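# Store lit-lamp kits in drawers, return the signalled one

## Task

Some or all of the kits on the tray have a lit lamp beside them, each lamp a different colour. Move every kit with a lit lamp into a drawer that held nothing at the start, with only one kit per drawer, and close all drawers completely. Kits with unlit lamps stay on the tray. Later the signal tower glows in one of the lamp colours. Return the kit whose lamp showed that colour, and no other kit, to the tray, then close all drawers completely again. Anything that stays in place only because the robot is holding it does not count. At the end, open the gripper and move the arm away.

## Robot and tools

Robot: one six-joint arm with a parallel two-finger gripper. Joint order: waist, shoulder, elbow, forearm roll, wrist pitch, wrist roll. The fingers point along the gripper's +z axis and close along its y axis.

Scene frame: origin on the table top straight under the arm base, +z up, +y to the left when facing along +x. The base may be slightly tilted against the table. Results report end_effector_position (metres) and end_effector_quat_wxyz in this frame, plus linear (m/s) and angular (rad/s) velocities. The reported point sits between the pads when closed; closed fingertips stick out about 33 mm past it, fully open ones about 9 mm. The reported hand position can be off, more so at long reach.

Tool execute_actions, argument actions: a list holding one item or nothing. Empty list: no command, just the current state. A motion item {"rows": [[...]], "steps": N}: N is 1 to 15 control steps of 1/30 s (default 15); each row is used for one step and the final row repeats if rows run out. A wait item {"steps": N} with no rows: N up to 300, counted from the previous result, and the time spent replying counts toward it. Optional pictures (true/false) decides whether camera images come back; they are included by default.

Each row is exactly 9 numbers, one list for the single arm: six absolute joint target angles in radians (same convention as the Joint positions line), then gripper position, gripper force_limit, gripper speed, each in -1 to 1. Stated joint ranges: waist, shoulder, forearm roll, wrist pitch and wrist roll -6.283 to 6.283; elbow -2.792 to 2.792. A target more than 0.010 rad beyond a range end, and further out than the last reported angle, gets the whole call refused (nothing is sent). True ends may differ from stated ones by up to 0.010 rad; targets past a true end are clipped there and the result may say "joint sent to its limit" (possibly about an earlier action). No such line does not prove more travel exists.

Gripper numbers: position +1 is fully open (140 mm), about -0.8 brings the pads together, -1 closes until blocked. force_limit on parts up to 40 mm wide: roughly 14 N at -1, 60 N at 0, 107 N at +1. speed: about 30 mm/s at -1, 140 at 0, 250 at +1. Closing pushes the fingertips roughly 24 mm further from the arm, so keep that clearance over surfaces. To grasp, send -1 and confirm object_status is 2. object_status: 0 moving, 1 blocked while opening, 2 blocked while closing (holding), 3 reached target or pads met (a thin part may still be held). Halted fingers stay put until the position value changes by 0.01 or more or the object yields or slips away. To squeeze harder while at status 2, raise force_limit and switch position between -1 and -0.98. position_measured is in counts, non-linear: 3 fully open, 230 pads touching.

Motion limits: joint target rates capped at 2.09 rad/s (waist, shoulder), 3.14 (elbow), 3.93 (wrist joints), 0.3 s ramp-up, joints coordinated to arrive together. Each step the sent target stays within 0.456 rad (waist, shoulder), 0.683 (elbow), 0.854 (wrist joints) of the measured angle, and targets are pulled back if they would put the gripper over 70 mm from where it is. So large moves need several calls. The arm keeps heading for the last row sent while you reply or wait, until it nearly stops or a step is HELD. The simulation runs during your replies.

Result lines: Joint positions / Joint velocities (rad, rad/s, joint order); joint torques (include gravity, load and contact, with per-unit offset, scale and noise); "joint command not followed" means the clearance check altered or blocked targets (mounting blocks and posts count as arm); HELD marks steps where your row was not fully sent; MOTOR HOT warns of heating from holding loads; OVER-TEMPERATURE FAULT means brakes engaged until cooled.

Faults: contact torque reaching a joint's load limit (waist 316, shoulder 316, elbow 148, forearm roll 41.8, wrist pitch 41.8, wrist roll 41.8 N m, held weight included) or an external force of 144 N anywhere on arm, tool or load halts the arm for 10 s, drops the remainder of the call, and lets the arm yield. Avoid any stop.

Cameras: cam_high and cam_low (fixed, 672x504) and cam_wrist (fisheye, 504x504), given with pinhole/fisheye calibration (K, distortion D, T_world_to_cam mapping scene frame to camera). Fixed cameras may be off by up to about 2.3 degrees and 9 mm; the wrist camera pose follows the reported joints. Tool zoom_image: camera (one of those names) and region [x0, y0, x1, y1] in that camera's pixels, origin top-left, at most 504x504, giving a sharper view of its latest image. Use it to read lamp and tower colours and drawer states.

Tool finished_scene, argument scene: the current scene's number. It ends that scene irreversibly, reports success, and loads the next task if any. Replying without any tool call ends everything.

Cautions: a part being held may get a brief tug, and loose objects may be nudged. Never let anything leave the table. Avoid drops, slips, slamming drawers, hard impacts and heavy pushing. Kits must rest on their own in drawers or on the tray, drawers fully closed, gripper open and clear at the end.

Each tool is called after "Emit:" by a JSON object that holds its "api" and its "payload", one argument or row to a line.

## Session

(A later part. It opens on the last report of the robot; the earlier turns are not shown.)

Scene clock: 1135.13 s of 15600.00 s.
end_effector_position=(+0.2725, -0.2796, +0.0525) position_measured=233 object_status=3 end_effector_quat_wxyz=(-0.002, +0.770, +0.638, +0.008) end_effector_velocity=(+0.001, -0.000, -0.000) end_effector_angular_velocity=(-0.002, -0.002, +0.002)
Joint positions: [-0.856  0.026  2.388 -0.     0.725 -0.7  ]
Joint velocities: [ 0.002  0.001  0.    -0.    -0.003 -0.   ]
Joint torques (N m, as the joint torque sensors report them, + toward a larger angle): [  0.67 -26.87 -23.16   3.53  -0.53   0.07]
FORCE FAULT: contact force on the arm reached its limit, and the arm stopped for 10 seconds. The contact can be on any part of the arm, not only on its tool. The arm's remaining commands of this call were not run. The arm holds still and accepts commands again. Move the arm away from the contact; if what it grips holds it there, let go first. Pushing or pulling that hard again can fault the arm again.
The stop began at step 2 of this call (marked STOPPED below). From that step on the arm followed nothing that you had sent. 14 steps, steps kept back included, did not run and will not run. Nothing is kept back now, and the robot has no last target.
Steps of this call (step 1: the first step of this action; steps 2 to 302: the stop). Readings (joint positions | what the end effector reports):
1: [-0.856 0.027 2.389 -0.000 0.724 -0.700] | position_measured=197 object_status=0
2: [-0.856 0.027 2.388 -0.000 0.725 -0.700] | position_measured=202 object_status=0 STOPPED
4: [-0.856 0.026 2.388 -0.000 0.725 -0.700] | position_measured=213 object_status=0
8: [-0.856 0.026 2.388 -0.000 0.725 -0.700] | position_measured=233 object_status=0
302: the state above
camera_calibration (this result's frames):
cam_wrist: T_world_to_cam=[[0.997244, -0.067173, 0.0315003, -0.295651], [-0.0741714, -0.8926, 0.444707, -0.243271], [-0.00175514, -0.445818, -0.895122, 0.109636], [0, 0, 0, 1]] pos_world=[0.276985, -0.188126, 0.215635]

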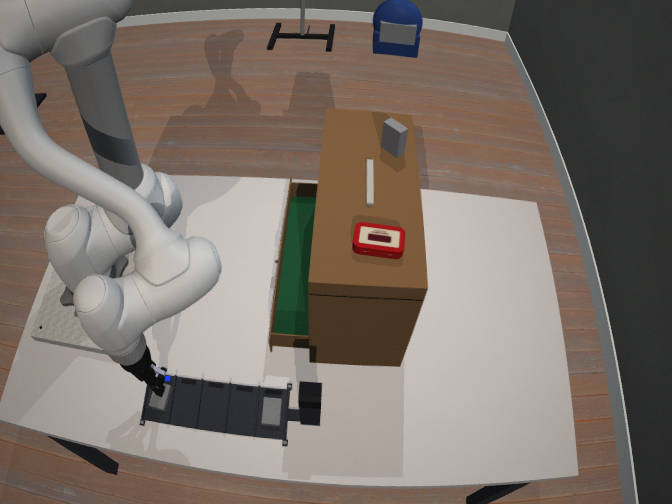

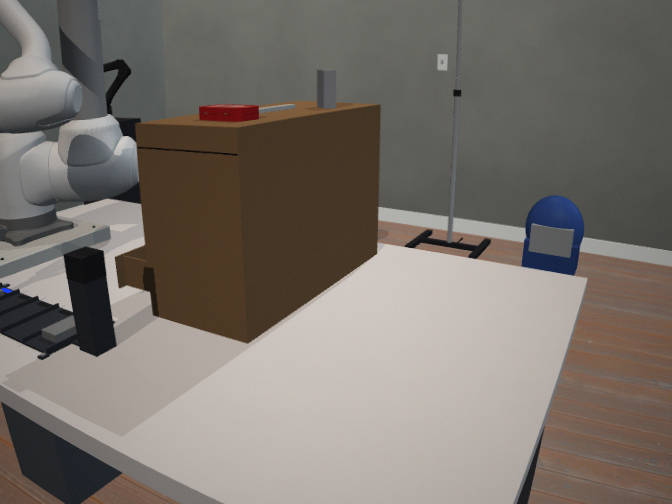

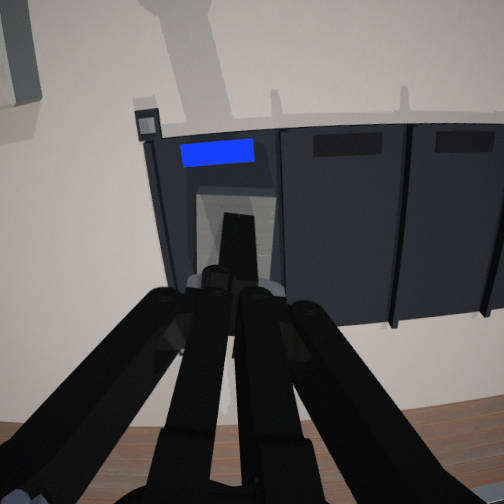

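Emit:
{"api": "execute_actions", "payload": {
  "actions": [
    {"rows":[[-0.856,0.012,2.379,0,0.751,-0.70,-0.98,0.3,0],[-0.856,0.012,2.379,0,0.751,-0.70,-0.98,0.3,0],[-0.856,0.012,2.379,0,0.751,-0.70,-0.98,0.3,0],[-0.856,0.012,2.379,0,0.751,-0.70,-0.98,0.3,0],[-0.856,0.012,2.379,0,0.751,-0.70,-0.98,0.3,0],[-0.856,0.012,2.379,0,0.751,-0.70,-0.22,0.3,0.6]],"steps":15}
  ]
}}

Emit:
{"api": "execute_actions", "payload": {
  "actions": [
    {"rows":[[-0.856,0.015,2.381,0,0.746,-0.70,-0.22,0.3,0],[-0.856,0.017,2.3825,0,0.742,-0.70,-0.22,0.3,0],[-0.856,0.019,2.384,0,0.739,-0.70,-0.22,0.3,0],[-0.856,0.021,2.3855,0,0.735,-0.70,-0.22,0.3,0],[-0.856,0.023,2.387,0,0.732,-0.70,-0.22,0.3,0],[-0.856,0.024,2.3877,0,0.730,-0.70,-0.22,0.3,0],[-0.856,0.025,2.3885,0,0.728,-0.70,-0.22,0.3,0],[-0.856,0.026,2.389,0,0.727,-0.70,-0.22,0.3,0],[-0.856,0.027,2.390,0,0.725,-0.70,-0.22,0.3,0],[-0.856,0.028,2.3907,0,0.723,-0.70,-0.22,0.3,0],[-0.856,0.029,2.3915,0,0.721,-0.70,-0.22,0.3,0],[-0.856,0.030,2.392,0,0.720,-0.70,-0.22,0.3,0]],"steps":15}
  ]
}}

Scene clock: 1144.70 s of 15600.00 s.
end_effector_position=(+0.2723, -0.2796, +0.0615) position_measured=157 object_status=0 end_effector_quat_wxyz=(-0.004, +0.770, +0.638, +0.008) end_effector_velocity=(+0.000, +0.000, +0.000) end_effector_angular_velocity=(-0.000, -0.000, -0.000)
Joint positions: [-0.856  0.012  2.379 -0.     0.751 -0.7  ]
Joint velocities: [ 0.001 -0.001  0.    -0.     0.001  0.001]
Joint torques (N m, as the joint torque sensors report them, + toward a larger angle): [ -0.69 -31.44 -28.06   3.14   0.16  -0.02]
Steps of this call (steps 1 to 90: nothing new was sent; then 6.07 s passed at rest; steps 91 to 105: all 15 steps of this action). Readings (joint positions | what the end effector reports):
91: [-0.856 0.026 2.388 -0.000 0.725 -0.700] | position_measured=233 object_status=3
92: [-0.856 0.023 2.387 -0.000 0.730 -0.700] | position_measured=233 object_status=3
94: [-0.856 0.013 2.380 -0.000 0.749 -0.700] | position_measured=233 object_status=3
98: [-0.856 0.012 2.379 -0.000 0.751 -0.700] | position_measured=223 object_status=0
105: the state above
camera_calibration (this result's frames):
cam_wrist: T_world_to_cam=[[0.997307, -0.0671992, 0.0293708, -0.295601], [-0.0732538, -0.893674, 0.442696, -0.247644], [-0.00350087, -0.443656, -0.89619, 0.118807], [0, 0, 0, 1]] pos_world=[0.27708, -0.188468, 0.224787]

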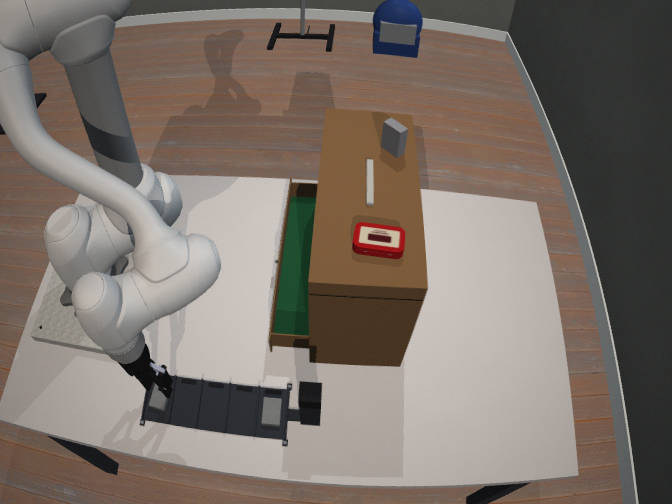

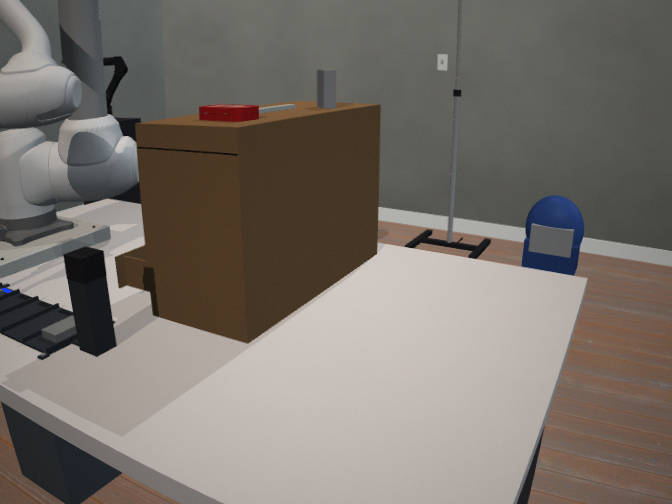

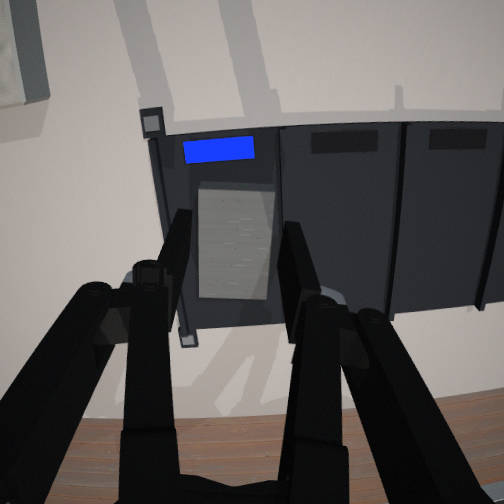

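Scene clock: 1145.20 s of 15600.00 s.
end_effector_position=(+0.2713, -0.2781, +0.0497) position_measured=157 object_status=3 end_effector_quat_wxyz=(-0.003, +0.770, +0.638, +0.008) end_effector_velocity=(+0.000, -0.000, -0.001) end_effector_angular_velocity=(-0.001, -0.001, -0.000)
Joint positions: [-0.856  0.03   2.392 -0.     0.72  -0.7  ]
Joint velocities: [-0.     0.002  0.001  0.    -0.005  0.   ]
Joint torques (N m, as the joint torque sensors report them, + toward a larger angle): [ -0.63 -30.36 -27.21   2.97   0.39   0.02]
Steps of this call (steps 1 to 15: all 15 steps of this action). Readings (joint positions | what the end effector reports):
1: [-0.856 0.012 2.379 -0.000 0.751 -0.700] | position_measured=157 object_status=0
2: [-0.856 0.013 2.379 -0.000 0.750 -0.700] | position_measured=157 object_status=0
4: [-0.856 0.017 2.383 -0.000 0.742 -0.700] | position_measured=157 object_status=3
8: [-0.856 0.024 2.388 -0.000 0.730 -0.700] | position_measured=157 object_status=3
15: the state above
camera_calibration (this result's frames):
cam_wrist: T_world_to_cam=[[0.997307, -0.0671977, 0.0293845, -0.294185], [-0.0732585, -0.893668, 0.442708, -0.24117], [-0.00348899, -0.443669, -0.896184, 0.108888], [0, 0, 0, 1]] pos_world=[0.276105, -0.186985, 0.212996]

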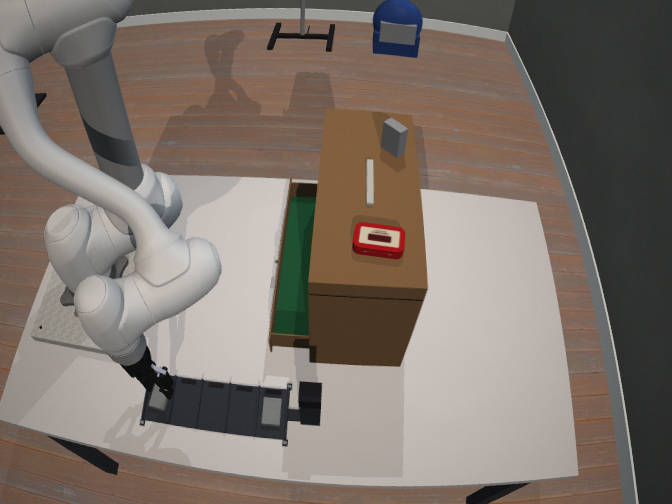

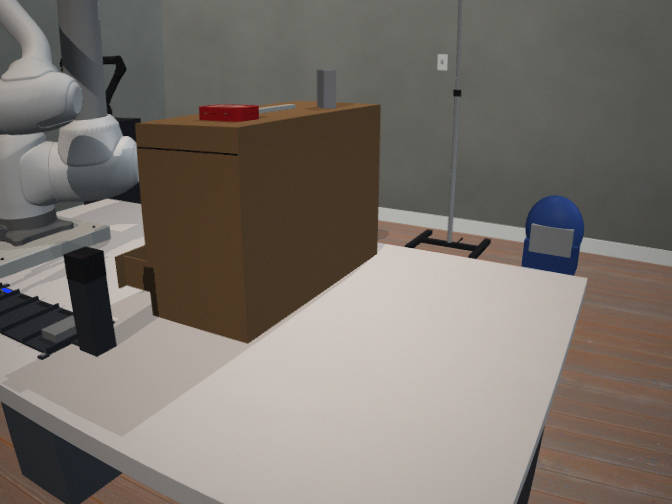

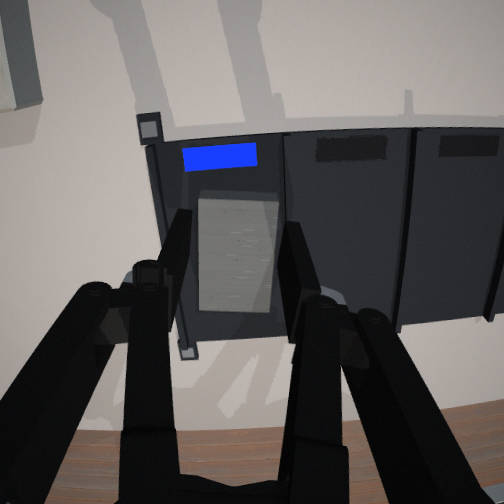

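Emit:
{"api": "execute_actions", "payload": {
  "actions": [
    {"rows":[[-0.856,0.030,2.392,0,0.720,-0.70,-1,0,-0.6]],"steps":15}
  ]
}}

Emit:
{"api": "execute_actions", "payload": {
  "actions": [
    {"steps":20}
  ]
}}

Scene clock: 1148.57 s of 15600.00 s.
end_effector_position=(+0.2713, -0.2781, +0.0496) position_measured=177 object_status=2 end_effector_quat_wxyz=(-0.003, +0.770, +0.638, +0.008) end_effector_velocity=(-0.001, -0.000, -0.000) end_effector_angular_velocity=(+0.001, +0.001, -0.001)
Joint positions: [-0.856  0.03   2.392  0.     0.72  -0.7  ]
Joint velocities: [-0.001  0.001 -0.    -0.     0.001  0.   ]
Joint torques (N m, as the joint torque sensors report them, + toward a larger angle): [  0.81 -21.62 -19.84   3.23  -1.79   0.09]
Steps of this call (steps 1 to 15: the robot went on to your last target; steps 16 to 86: nothing new was sent; steps 87 to 101: all 15 steps of this action). Readings (joint positions | what the end effector reports):
87: [-0.856 0.030 2.392 0.000 0.720 -0.700] | position_measured=157 object_status=0
88: [-0.856 0.030 2.392 0.000 0.720 -0.700] | position_measured=158 object_status=0
90: [-0.856 0.030 2.392 0.000 0.720 -0.700] | position_measured=166 object_status=0
94: [-0.856 0.030 2.392 0.000 0.720 -0.700] | position_measured=177 object_status=0
101: the state above
camera_calibration (this result's frames):
cam_wrist: T_world_to_cam=[[0.997304, -0.0672334, 0.0294077, -0.294198], [-0.0733008, -0.893673, 0.44269, -0.241127], [-0.00348269, -0.443652, -0.896192, 0.108852], [0, 0, 0, 1]] pos_world=[0.276109, -0.186977, 0.212948]

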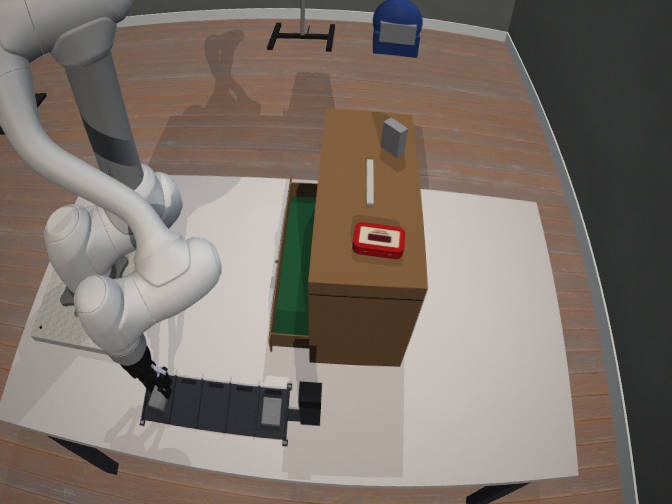

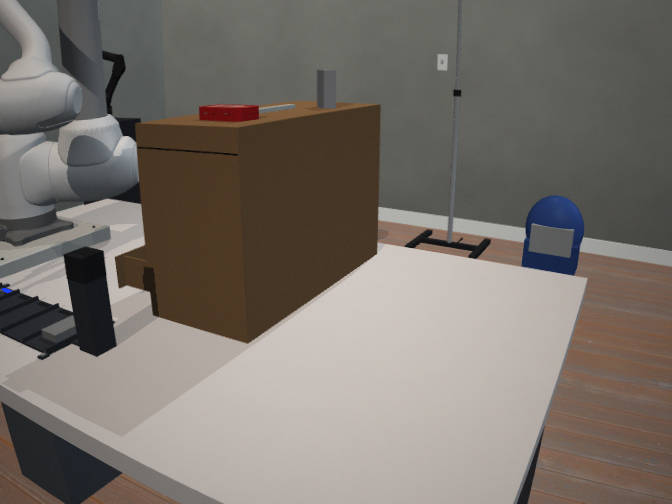

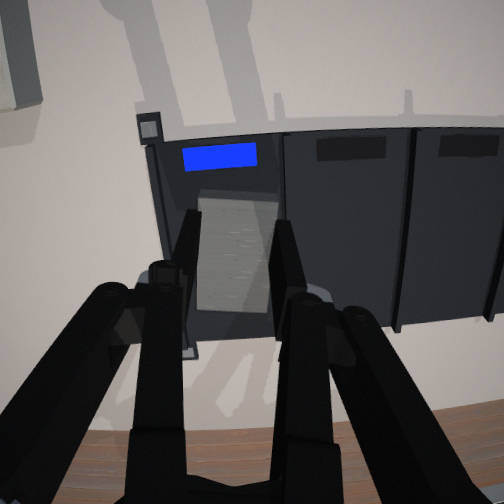

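Scene clock: 1149.23 s of 15600.00 s.
end_effector_position=(+0.2713, -0.2781, +0.0496) position_measured=177 object_status=2 end_effector_quat_wxyz=(-0.003, +0.770, +0.638, +0.008) end_effector_velocity=(+0.000, -0.000, +0.000) end_effector_angular_velocity=(-0.001, -0.001, +0.000)
Joint positions: [-0.856  0.03   2.392  0.     0.72  -0.7  ]
Joint velocities: [-0.    -0.    -0.    -0.    -0.001 -0.   ]
Joint torques (N m, as the joint torque sensors report them, + toward a larger angle): [ -0.67 -21.53 -19.89   3.23  -1.76   0.26]
Steps of this call (steps 1 to 15: the robot went on to your last target; steps 16 to 20: nothing new was sent). Readings (joint positions | what the end effector reports):
1: [-0.856 0.030 2.392 0.000 0.720 -0.700] | position_measured=177 object_status=2
2: [-0.856 0.030 2.392 0.000 0.720 -0.700] | position_measured=177 object_status=2
4: [-0.856 0.030 2.392 0.000 0.720 -0.700] | position_measured=177 object_status=2
8: [-0.856 0.030 2.392 0.000 0.720 -0.700] | position_measured=177 object_status=2
20: the state above
The arm was judged still, so your last target was given up. Only a new action makes it travel on or press farther. Fingers that are still opening or closing keep moving.
camera_calibration (this result's frames):
cam_wrist: T_world_to_cam=[[0.997304, -0.0672333, 0.0294077, -0.294198], [-0.0733008, -0.893673, 0.442691, -0.241127], [-0.00348265, -0.443653, -0.896192, 0.108852], [0, 0, 0, 1]] pos_world=[0.276109, -0.186977, 0.212948]

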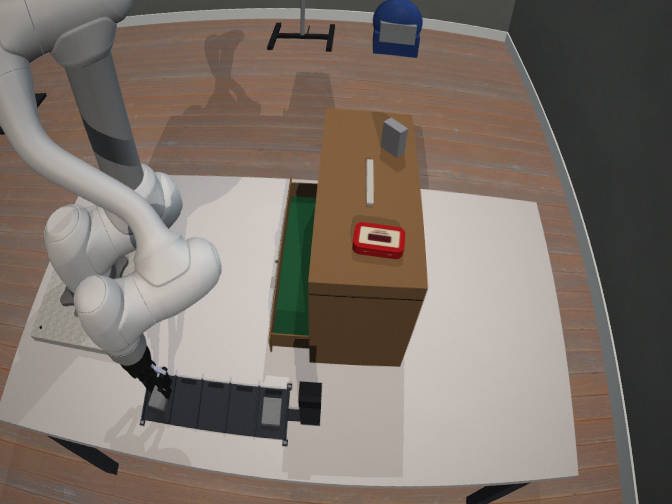

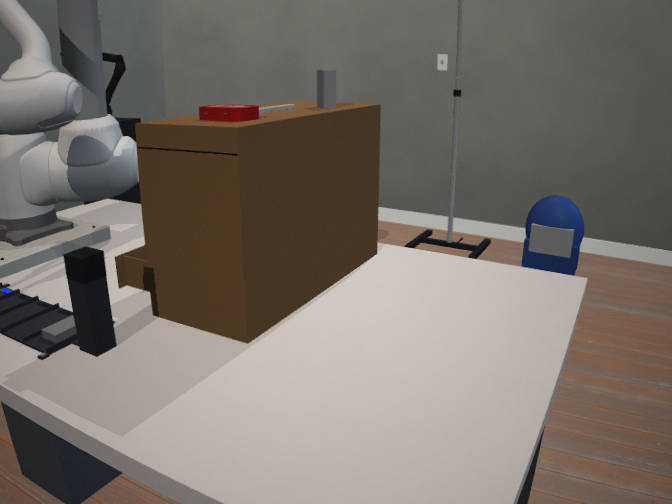

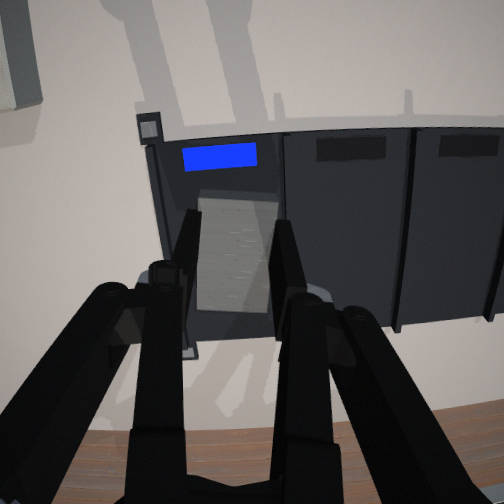

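Matches the recipe (177, floor). Raise 1 mm keeping the command.

Emit:
{"api": "execute_actions", "payload": {
  "actions": [
    {"rows":[[-0.856,0.0293,2.3915,0,0.721,-0.70,-1,0,-0.6]],"steps":15}
  ]
}}

Scene clock: 1151.33 s of 15600.00 s.
end_effector_position=(+0.2714, -0.2782, +0.0501) position_measured=177 object_status=2 end_effector_quat_wxyz=(-0.003, +0.770, +0.638, +0.008) end_effector_velocity=(-0.000, +0.000, +0.000) end_effector_angular_velocity=(+0.001, +0.001, -0.000)
Joint positions: [-0.856  0.029  2.392  0.     0.721 -0.7  ]
Joint velocities: [ 0.    -0.001 -0.     0.     0.002  0.001]
Joint torques (N m, as the joint torque sensors report them, + toward a larger angle): [ -0.62 -29.07 -26.6    3.04  -0.84   0.09]
Steps of this call (steps 1 to 48: nothing new was sent; steps 49 to 63: all 15 steps of this action). Readings (joint positions | what the end effector reports):
49: [-0.856 0.030 2.392 0.000 0.720 -0.700] | position_measured=177 object_status=2
50: [-0.856 0.030 2.392 0.000 0.720 -0.700] | position_measured=177 object_status=2
52: [-0.856 0.029 2.392 0.000 0.721 -0.700] | position_measured=177 object_status=2
56: [-0.856 0.029 2.392 0.000 0.721 -0.700] | position_measured=177 object_status=2
63: the state above
camera_calibration (this result's frames):
cam_wrist: T_world_to_cam=[[0.997301, -0.0672322, 0.0295151, -0.294292], [-0.073347, -0.893619, 0.442792, -0.241382], [-0.00339468, -0.443762, -0.896138, 0.109151], [0, 0, 0, 1]] pos_world=[0.276163, -0.187053, 0.213382]

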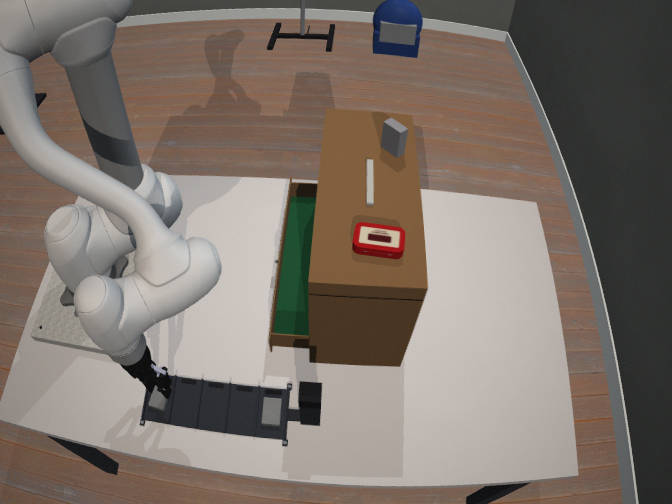

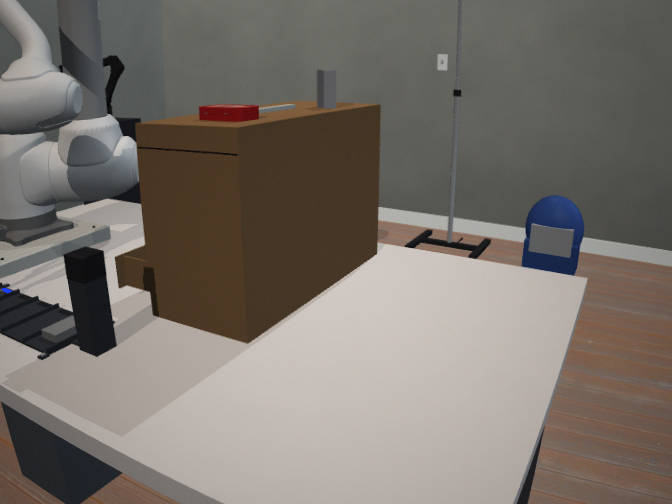

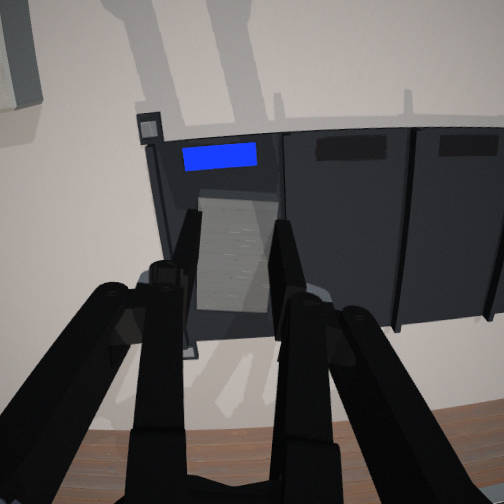

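Emit:
{"api": "execute_actions", "payload": {
  "actions": [
    {"rows":[[-0.856,0.028,2.3905,0,0.723,-0.70,-1,0,-0.6],[-0.856,0.028,2.3905,0,0.723,-0.70,-1,0,-0.6],[-0.856,0.028,2.3905,0,0.723,-0.70,-1,0,-0.6],[-0.856,0.028,2.3905,0,0.723,-0.70,-1,0,-0.6],[-0.856,0.026,2.389,0,0.727,-0.70,-1,0,-0.6],[-0.856,0.026,2.389,0,0.727,-0.70,-1,0,-0.6],[-0.856,0.026,2.389,0,0.727,-0.70,-1,0,-0.6],[-0.856,0.023,2.387,0,0.732,-0.70,-1,0,-0.6],[-0.856,0.023,2.387,0,0.732,-0.70,-1,0,-0.6],[-0.856,0.018,2.383,0,0.741,-0.70,-1,0,-0.6],[-0.856,0.012,2.379,0,0.751,-0.70,-1,0,-0.6]],"steps":15}
  ]
}}

Scene clock: 1158.03 s of 15600.00 s.
end_effector_position=(+0.2723, -0.2796, +0.0614) position_measured=178 object_status=2 end_effector_quat_wxyz=(-0.003, +0.770, +0.638, +0.008) end_effector_velocity=(-0.001, +0.002, +0.001) end_effector_angular_velocity=(+0.005, +0.004, +0.001)
Joint positions: [-0.856  0.012  2.379  0.     0.751 -0.7  ]
Joint velocities: [ 0.    -0.002 -0.001  0.     0.009 -0.001]
Joint torques (N m, as the joint torque sensors report them, + toward a larger angle): [  0.14 -30.55 -27.55   3.22   0.2    0.06]
Steps of this call (steps 1 to 15: the robot went on to your last target; steps 16 to 90: nothing new was sent; then 3.20 s passed at rest; steps 91 to 105: all 15 steps of this action). Readings (joint positions | what the end effector reports):
91: [-0.856 0.029 2.391 0.000 0.721 -0.700] | position_measured=177 object_status=2
92: [-0.856 0.029 2.391 0.000 0.722 -0.700] | position_measured=177 object_status=2
94: [-0.856 0.028 2.391 0.000 0.723 -0.700] | position_measured=178 object_status=2
98: [-0.856 0.026 2.389 0.000 0.727 -0.700] | position_measured=178 object_status=2
105: the state above
camera_calibration (this result's frames):
cam_wrist: T_world_to_cam=[[0.997302, -0.0672327, 0.0294688, -0.295639], [-0.0733272, -0.893643, 0.442748, -0.247599], [-0.00343255, -0.443714, -0.896162, 0.118706], [0, 0, 0, 1]] pos_world=[0.277094, -0.18847, 0.224716]

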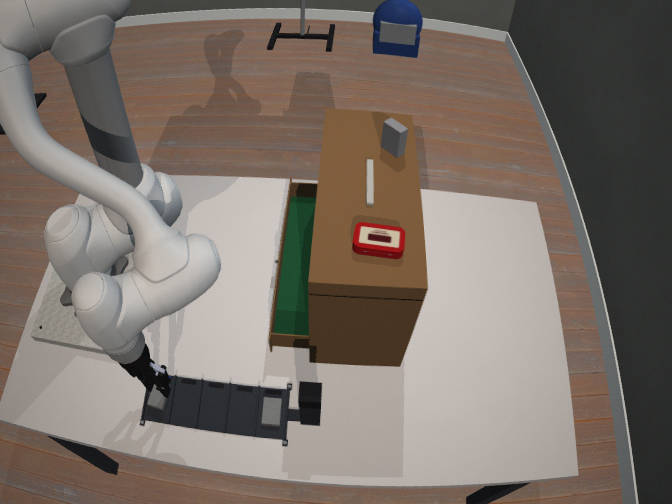

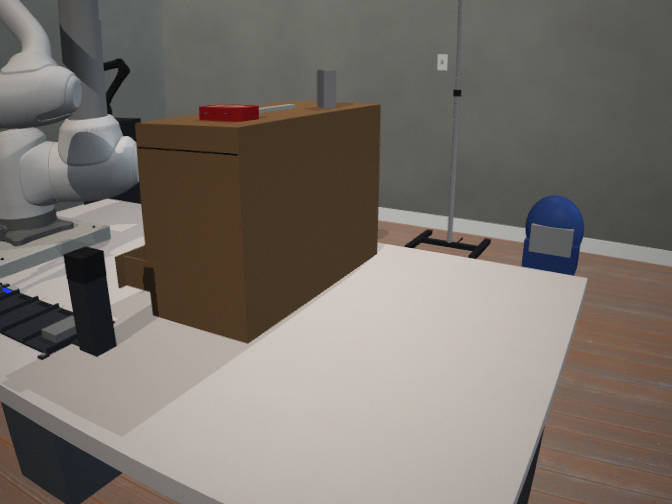

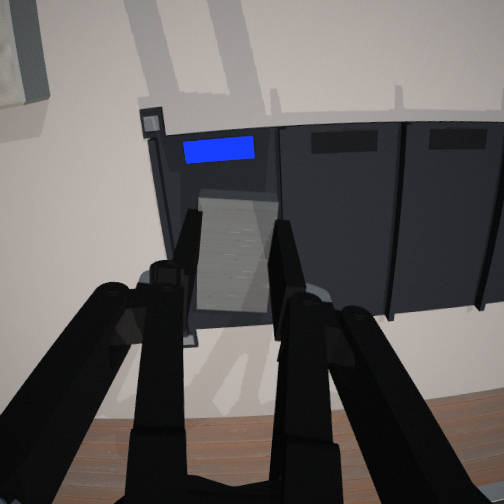

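Emit:
{"api": "execute_actions", "payload": {
  "actions": [
    {"rows":[[-0.856,-0.03,2.34,0,0.83,-0.7,-1,0,-0.6],[-0.856,-0.03,2.34,0,0.83,-0.7,-1,0,-0.6],[-0.856,-0.03,2.34,0,0.83,-0.7,-1,0,-0.6],[-0.856,-0.03,2.34,0,0.83,-0.7,-1,0,-0.6],[-0.7,-0.1,2.1,0,1.14,-0.8,-1,0,-0.6]],"steps":15}
  ],
  "pictures": false
}}

Emit:
{"api": "execute_actions", "payload": {
  "actions": [
    {"rows":[[-0.7,-0.1,2.05,0,1.19,-0.8,-1,0,-0.6],[-0.7,-0.1,2.05,0,1.19,-0.8,-1,0,-0.6],[-0.7,-0.1,2.05,0,1.19,-0.8,-1,0,-0.6],[0.065,0.0,2.0,0,1.14,-1.545,-1,0,-0.6]],"steps":15}
  ],
  "pictures": false
}}

Emit:
{"api": "execute_actions", "payload": {
  "actions": [
    {"steps":30}
  ],
  "pictures": false
}}

Emit:
{"api": "execute_actions", "payload": {
  "actions": [
    {"rows":[[0.065,0.11,1.977,0,1.055,-1.545,-1,0,-0.6]],"steps":15}
  ]
}}

Scene clock: 1167.33 s of 15600.00 s.
end_effector_position=(+0.3517, -0.2772, +0.2285) position_measured=178 object_status=2 end_effector_quat_wxyz=(-0.001, +0.686, +0.727, +0.008) end_effector_velocity=(+0.115, +0.053, +0.259) end_effector_angular_velocity=(-0.016, -0.020, +0.440)
Joint positions: [-0.708 -0.097  2.111  0.     1.125 -0.795]
Joint velocities: [ 0.271 -0.12  -0.403  0.     0.504 -0.17 ]
Joint torques (N m, as the joint torque sensors report them, + toward a larger angle): [-12.24  -3.8  -20.09   1.8    0.67   0.18]
Steps of this call (steps 1 to 15: the robot went on to your last target; steps 16 to 90: nothing new was sent; then 5.80 s passed at rest; steps 91 to 105: all 15 steps of this action). Readings (joint positions | what the end effector reports):
91: [-0.856 0.012 2.379 0.000 0.751 -0.700] | position_measured=178 object_status=2
92: [-0.856 0.009 2.377 0.000 0.757 -0.700] | position_measured=178 object_status=2
94: [-0.856 -0.015 2.353 0.000 0.803 -0.700] | position_measured=178 object_status=2
98: [-0.827 -0.046 2.288 0.000 0.903 -0.719] | position_measured=178 object_status=2
105: the state above

Scene clock: 1167.83 s of 15600.00 s.
end_effector_position=(+0.4472, -0.1833, +0.2499) position_measured=178 object_status=2 end_effector_quat_wxyz=(+0.000, +0.413, +0.911, +0.008) end_effector_velocity=(+0.220, +0.383, -0.013) end_effector_angular_velocity=(-0.016, -0.032, +1.770)
Joint positions: [-0.423 -0.049  2.029  0.     1.162 -1.172]
Joint velocities: [ 0.913  0.113 -0.067  0.    -0.051 -0.858]
Joint torques (N m, as the joint torque sensors report them, + toward a larger angle): [ -3.43 -38.04 -38.04   4.21  -0.01   0.2 ]
Steps of this call (steps 1 to 15: all 15 steps of this action). Readings (joint positions | what the end effector reports):
1: [-0.702 -0.100 2.102 0.000 1.137 -0.799] | position_measured=178 object_status=2
2: [-0.700 -0.100 2.095 0.000 1.146 -0.800] | position_measured=178 object_status=2
4: [-0.700 -0.100 2.061 0.000 1.179 -0.800] | position_measured=178 object_status=2
8: [-0.644 -0.085 2.049 0.000 1.179 -0.892] | position_measured=178 object_status=2
15: the state above

Scene clock: 1168.83 s of 15600.00 s.
end_effector_position=(+0.5057, +0.0492, +0.2444) position_measured=178 object_status=2 end_effector_quat_wxyz=(+0.005, -0.005, +1.000, +0.008) end_effector_velocity=(-0.001, -0.001, +0.000) end_effector_angular_velocity=(-0.000, +0.002, -0.002)
Joint positions: [ 0.065  0.     2.     0.     1.14  -1.545]
Joint velocities: [-0.002 -0.001  0.    -0.     0.003  0.   ]
Joint torques (N m, as the joint torque sensors report them, + toward a larger angle): [ -1.1  -38.47 -37.87   4.26   0.02   0.15]
Steps of this call (steps 1 to 30: the robot went on to your last target). Readings (joint positions | what the end effector reports):
1: [-0.392 -0.045 2.027 0.000 1.160 -1.200] | position_measured=178 object_status=2
2: [-0.361 -0.042 2.025 0.000 1.159 -1.226] | position_measured=178 object_status=2
4: [-0.300 -0.036 2.021 0.000 1.156 -1.272] | position_measured=178 object_status=2
8: [-0.178 -0.024 2.014 0.000 1.151 -1.363] | position_measured=178 object_status=2
30: the state above

Scene clock: 1169.33 s of 15600.00 s.
end_effector_position=(+0.5513, +0.0515, +0.1979) position_measured=178 object_status=2 end_effector_quat_wxyz=(+0.004, -0.005, +1.000, +0.007) end_effector_velocity=(-0.000, +0.000, +0.001) end_effector_angular_velocity=(+0.000, -0.000, -0.000)
Joint positions: [ 0.065  0.11   1.977  0.     1.055 -1.545]
Joint velocities: [ 0.    -0.001 -0.     0.     0.001  0.001]
Joint torques (N m, as the joint torque sensors report them, + toward a larger angle): [ -0.52 -46.95 -36.39   3.99  -0.1    0.09]
Steps of this call (steps 1 to 15: all 15 steps of this action). Readings (joint positions | what the end effector reports):
1: [0.065 0.000 2.000 0.000 1.140 -1.545] | position_measured=178 object_status=2
2: [0.065 0.003 1.999 0.000 1.138 -1.545] | position_measured=178 object_status=2
4: [0.065 0.031 1.993 0.000 1.116 -1.545] | position_measured=178 object_status=2
8: [0.065 0.107 1.978 0.000 1.058 -1.545] | position_measured=178 object_status=2
15: the state above
camera_calibration (this result's frames):
cam_wrist: T_world_to_cam=[[-0.128214, 0.991062, 0.0368407, 0.00888248], [0.879997, 0.0965577, 0.465062, -0.572716], [0.457348, 0.0920471, -0.884511, 0.104999], [0, 0, 0, 1]] pos_world=[0.457106, 0.0368322, 0.358894]

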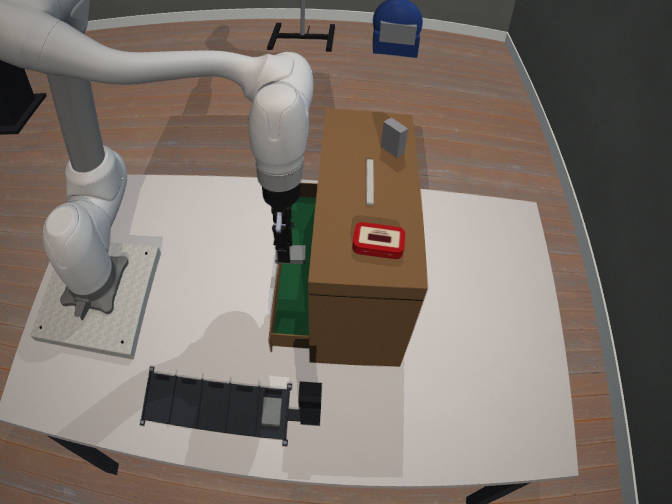

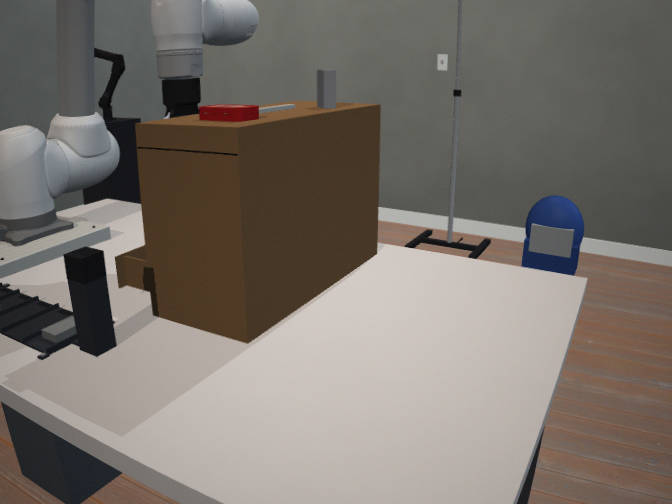

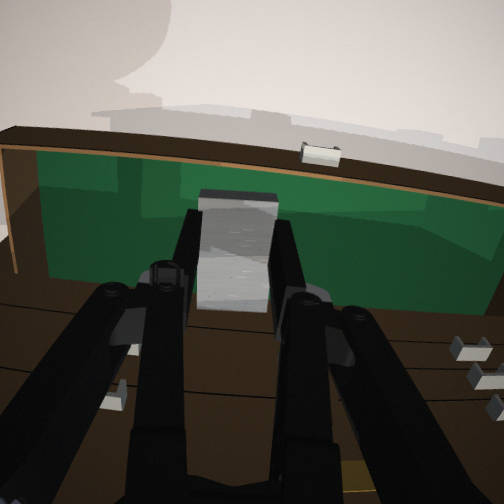

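Emit:
{"api": "execute_actions", "payload": {
  "actions": [
    {"rows":[[0.065,0.13,1.997,0,1.015,-1.545,-1,0,-0.6],[0.065,0.13,1.997,0,1.015,-1.545,-1,0,-0.6],[0.065,0.15,2.016,0,0.976,-1.545,-1,0,-0.6],[0.065,0.15,2.016,0,0.976,-1.545,-1,0,-0.6],[0.065,0.17,2.035,0,0.937,-1.545,-1,0,-0.6],[0.065,0.17,2.035,0,0.937,-1.545,-1,0,-0.6],[0.065,0.19,2.054,0,0.898,-1.545,-1,0,-0.6]],"steps":15}
  ]
}}

Scene clock: 1174.60 s of 15600.00 s.
end_effector_position=(+0.5518, +0.0526, +0.1178) position_measured=228 object_status=0 end_effector_quat_wxyz=(+0.004, -0.005, +1.000, +0.007) end_effector_velocity=(-0.000, -0.000, -0.000) end_effector_angular_velocity=(+0.000, +0.001, +0.000)
Joint positions: [ 0.065  0.19   2.054 -0.     0.898 -1.545]
Joint velocities: [-0.     0.    -0.     0.     0.001 -0.001]
Joint torques (N m, as the joint torque sensors report them, + toward a larger angle): [ -1.41 -51.49 -32.76   3.66  -0.17  -0.01]
Steps of this call (steps 1 to 15: the robot went on to your last target; steps 16 to 90: nothing new was sent; then 1.77 s passed at rest; steps 91 to 105: all 15 steps of this action). Readings (joint positions | what the end effector reports):
91: [0.065 0.110 1.977 0.000 1.055 -1.545] | position_measured=178 object_status=2
92: [0.065 0.113 1.979 0.000 1.049 -1.545] | position_measured=178 object_status=2
94: [0.065 0.131 1.998 0.000 1.013 -1.545] | position_measured=178 object_status=2
98: [0.065 0.171 2.036 -0.000 0.934 -1.545] | position_measured=178 object_status=2
105: the state above
camera_calibration (this result's frames):
cam_wrist: T_world_to_cam=[[-0.128187, 0.991069, 0.0367542, 0.0108005], [0.8801, 0.0965946, 0.464859, -0.535995], [0.457157, 0.0919362, -0.884622, 0.0339557], [0, 0, 0, 1]] pos_world=[0.45759, 0.0379484, 0.278803]

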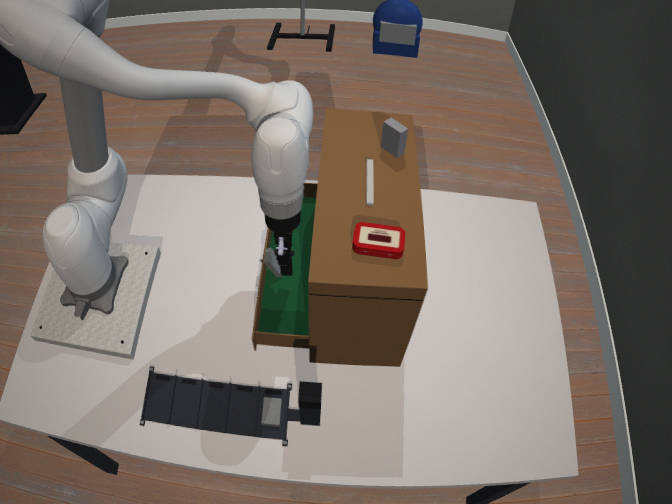

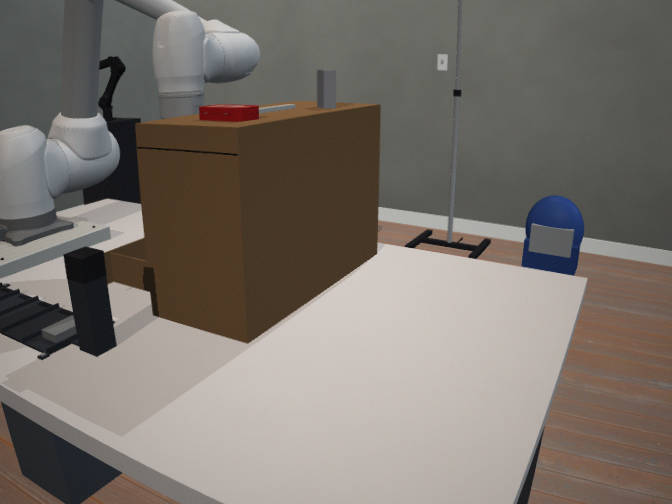

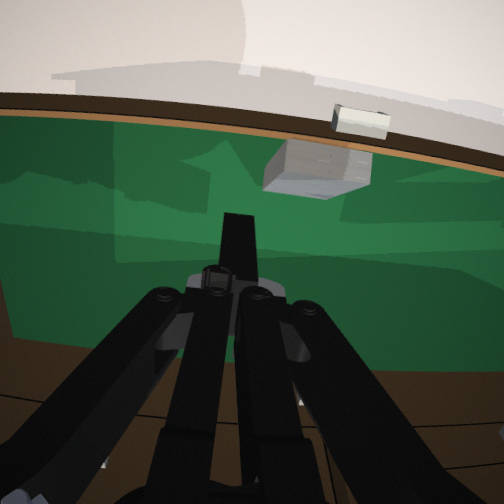

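Emit:
{"api": "execute_actions", "payload": {
  "actions": [
    {"rows":[[0.065,0.11,1.977,0,1.055,-1.545,-0.2,0,0]],"steps":15}
  ]
}}

Emit:
{"api": "zoom_image", "payload": {
  "camera": "cam_high",
  "region": [230,180,350,370]
}}

Scene clock: 1177.03 s of 15600.00 s.
end_effector_position=(+0.5513, +0.0515, +0.1977) position_measured=154 object_status=0 end_effector_quat_wxyz=(+0.004, -0.005, +1.000, +0.008) end_effector_velocity=(-0.000, +0.000, +0.000) end_effector_angular_velocity=(-0.000, +0.000, +0.001)
Joint positions: [ 0.065  0.11   1.977  0.     1.055 -1.545]
Joint velocities: [ 0.    -0.    -0.    -0.     0.001 -0.   ]
Joint torques (N m, as the joint torque sensors report them, + toward a larger angle): [ -0.04 -46.4  -35.92   4.02   0.06   0.09]
Steps of this call (steps 1 to 15: the robot went on to your last target; steps 16 to 58: nothing new was sent; steps 59 to 73: all 15 steps of this action). Readings (joint positions | what the end effector reports):
59: [0.065 0.190 2.054 0.000 0.898 -1.545] | position_measured=233 object_status=0
60: [0.065 0.188 2.052 0.000 0.903 -1.545] | position_measured=233 object_status=0
62: [0.065 0.161 2.026 -0.000 0.956 -1.545] | position_measured=215 object_status=0
66: [0.065 0.110 1.977 0.000 1.053 -1.545] | position_measured=185 object_status=0
73: the state above
camera_calibration (this result's frames):
cam_wrist: T_world_to_cam=[[-0.128015, 0.991079, 0.0370639, 0.00872428], [0.880255, 0.0963248, 0.464621, -0.57257], [0.456906, 0.0921042, -0.884734, 0.105066], [0, 0, 0, 1]] pos_world=[0.45712, 0.0368293, 0.35866]

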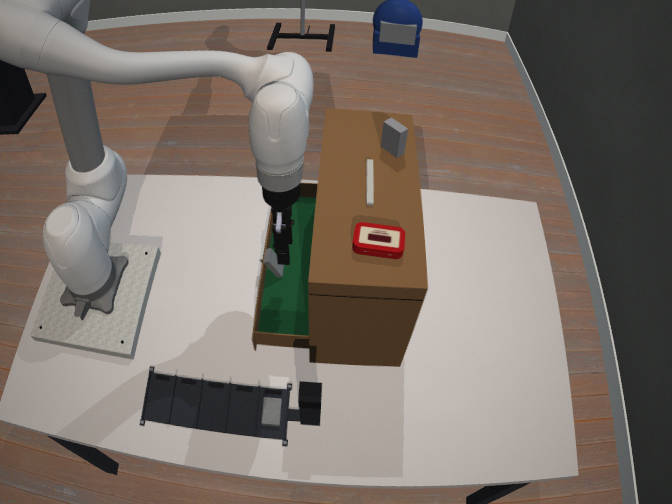

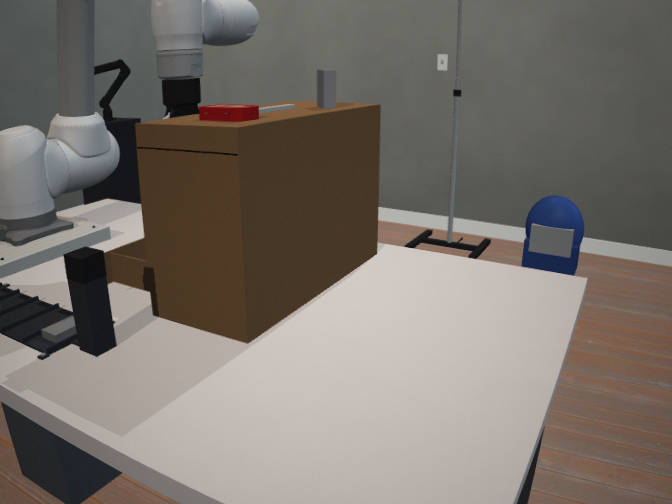

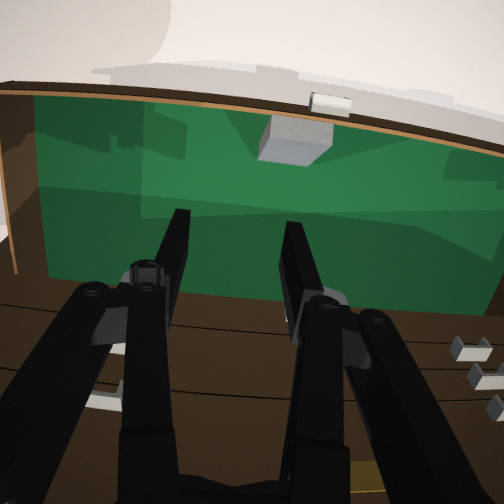

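Region (230, 180, 350, 370) of cam_high's 672x504 image, scaled by 2.653, with more detail than that image has; it fills the left 318 columns of this view, and the rest is white.

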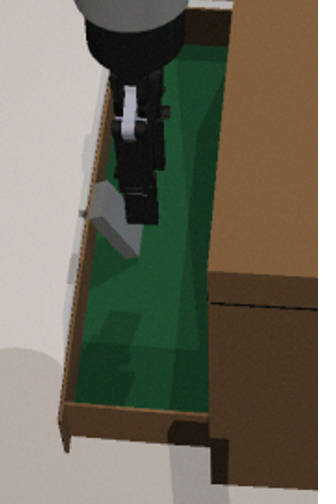

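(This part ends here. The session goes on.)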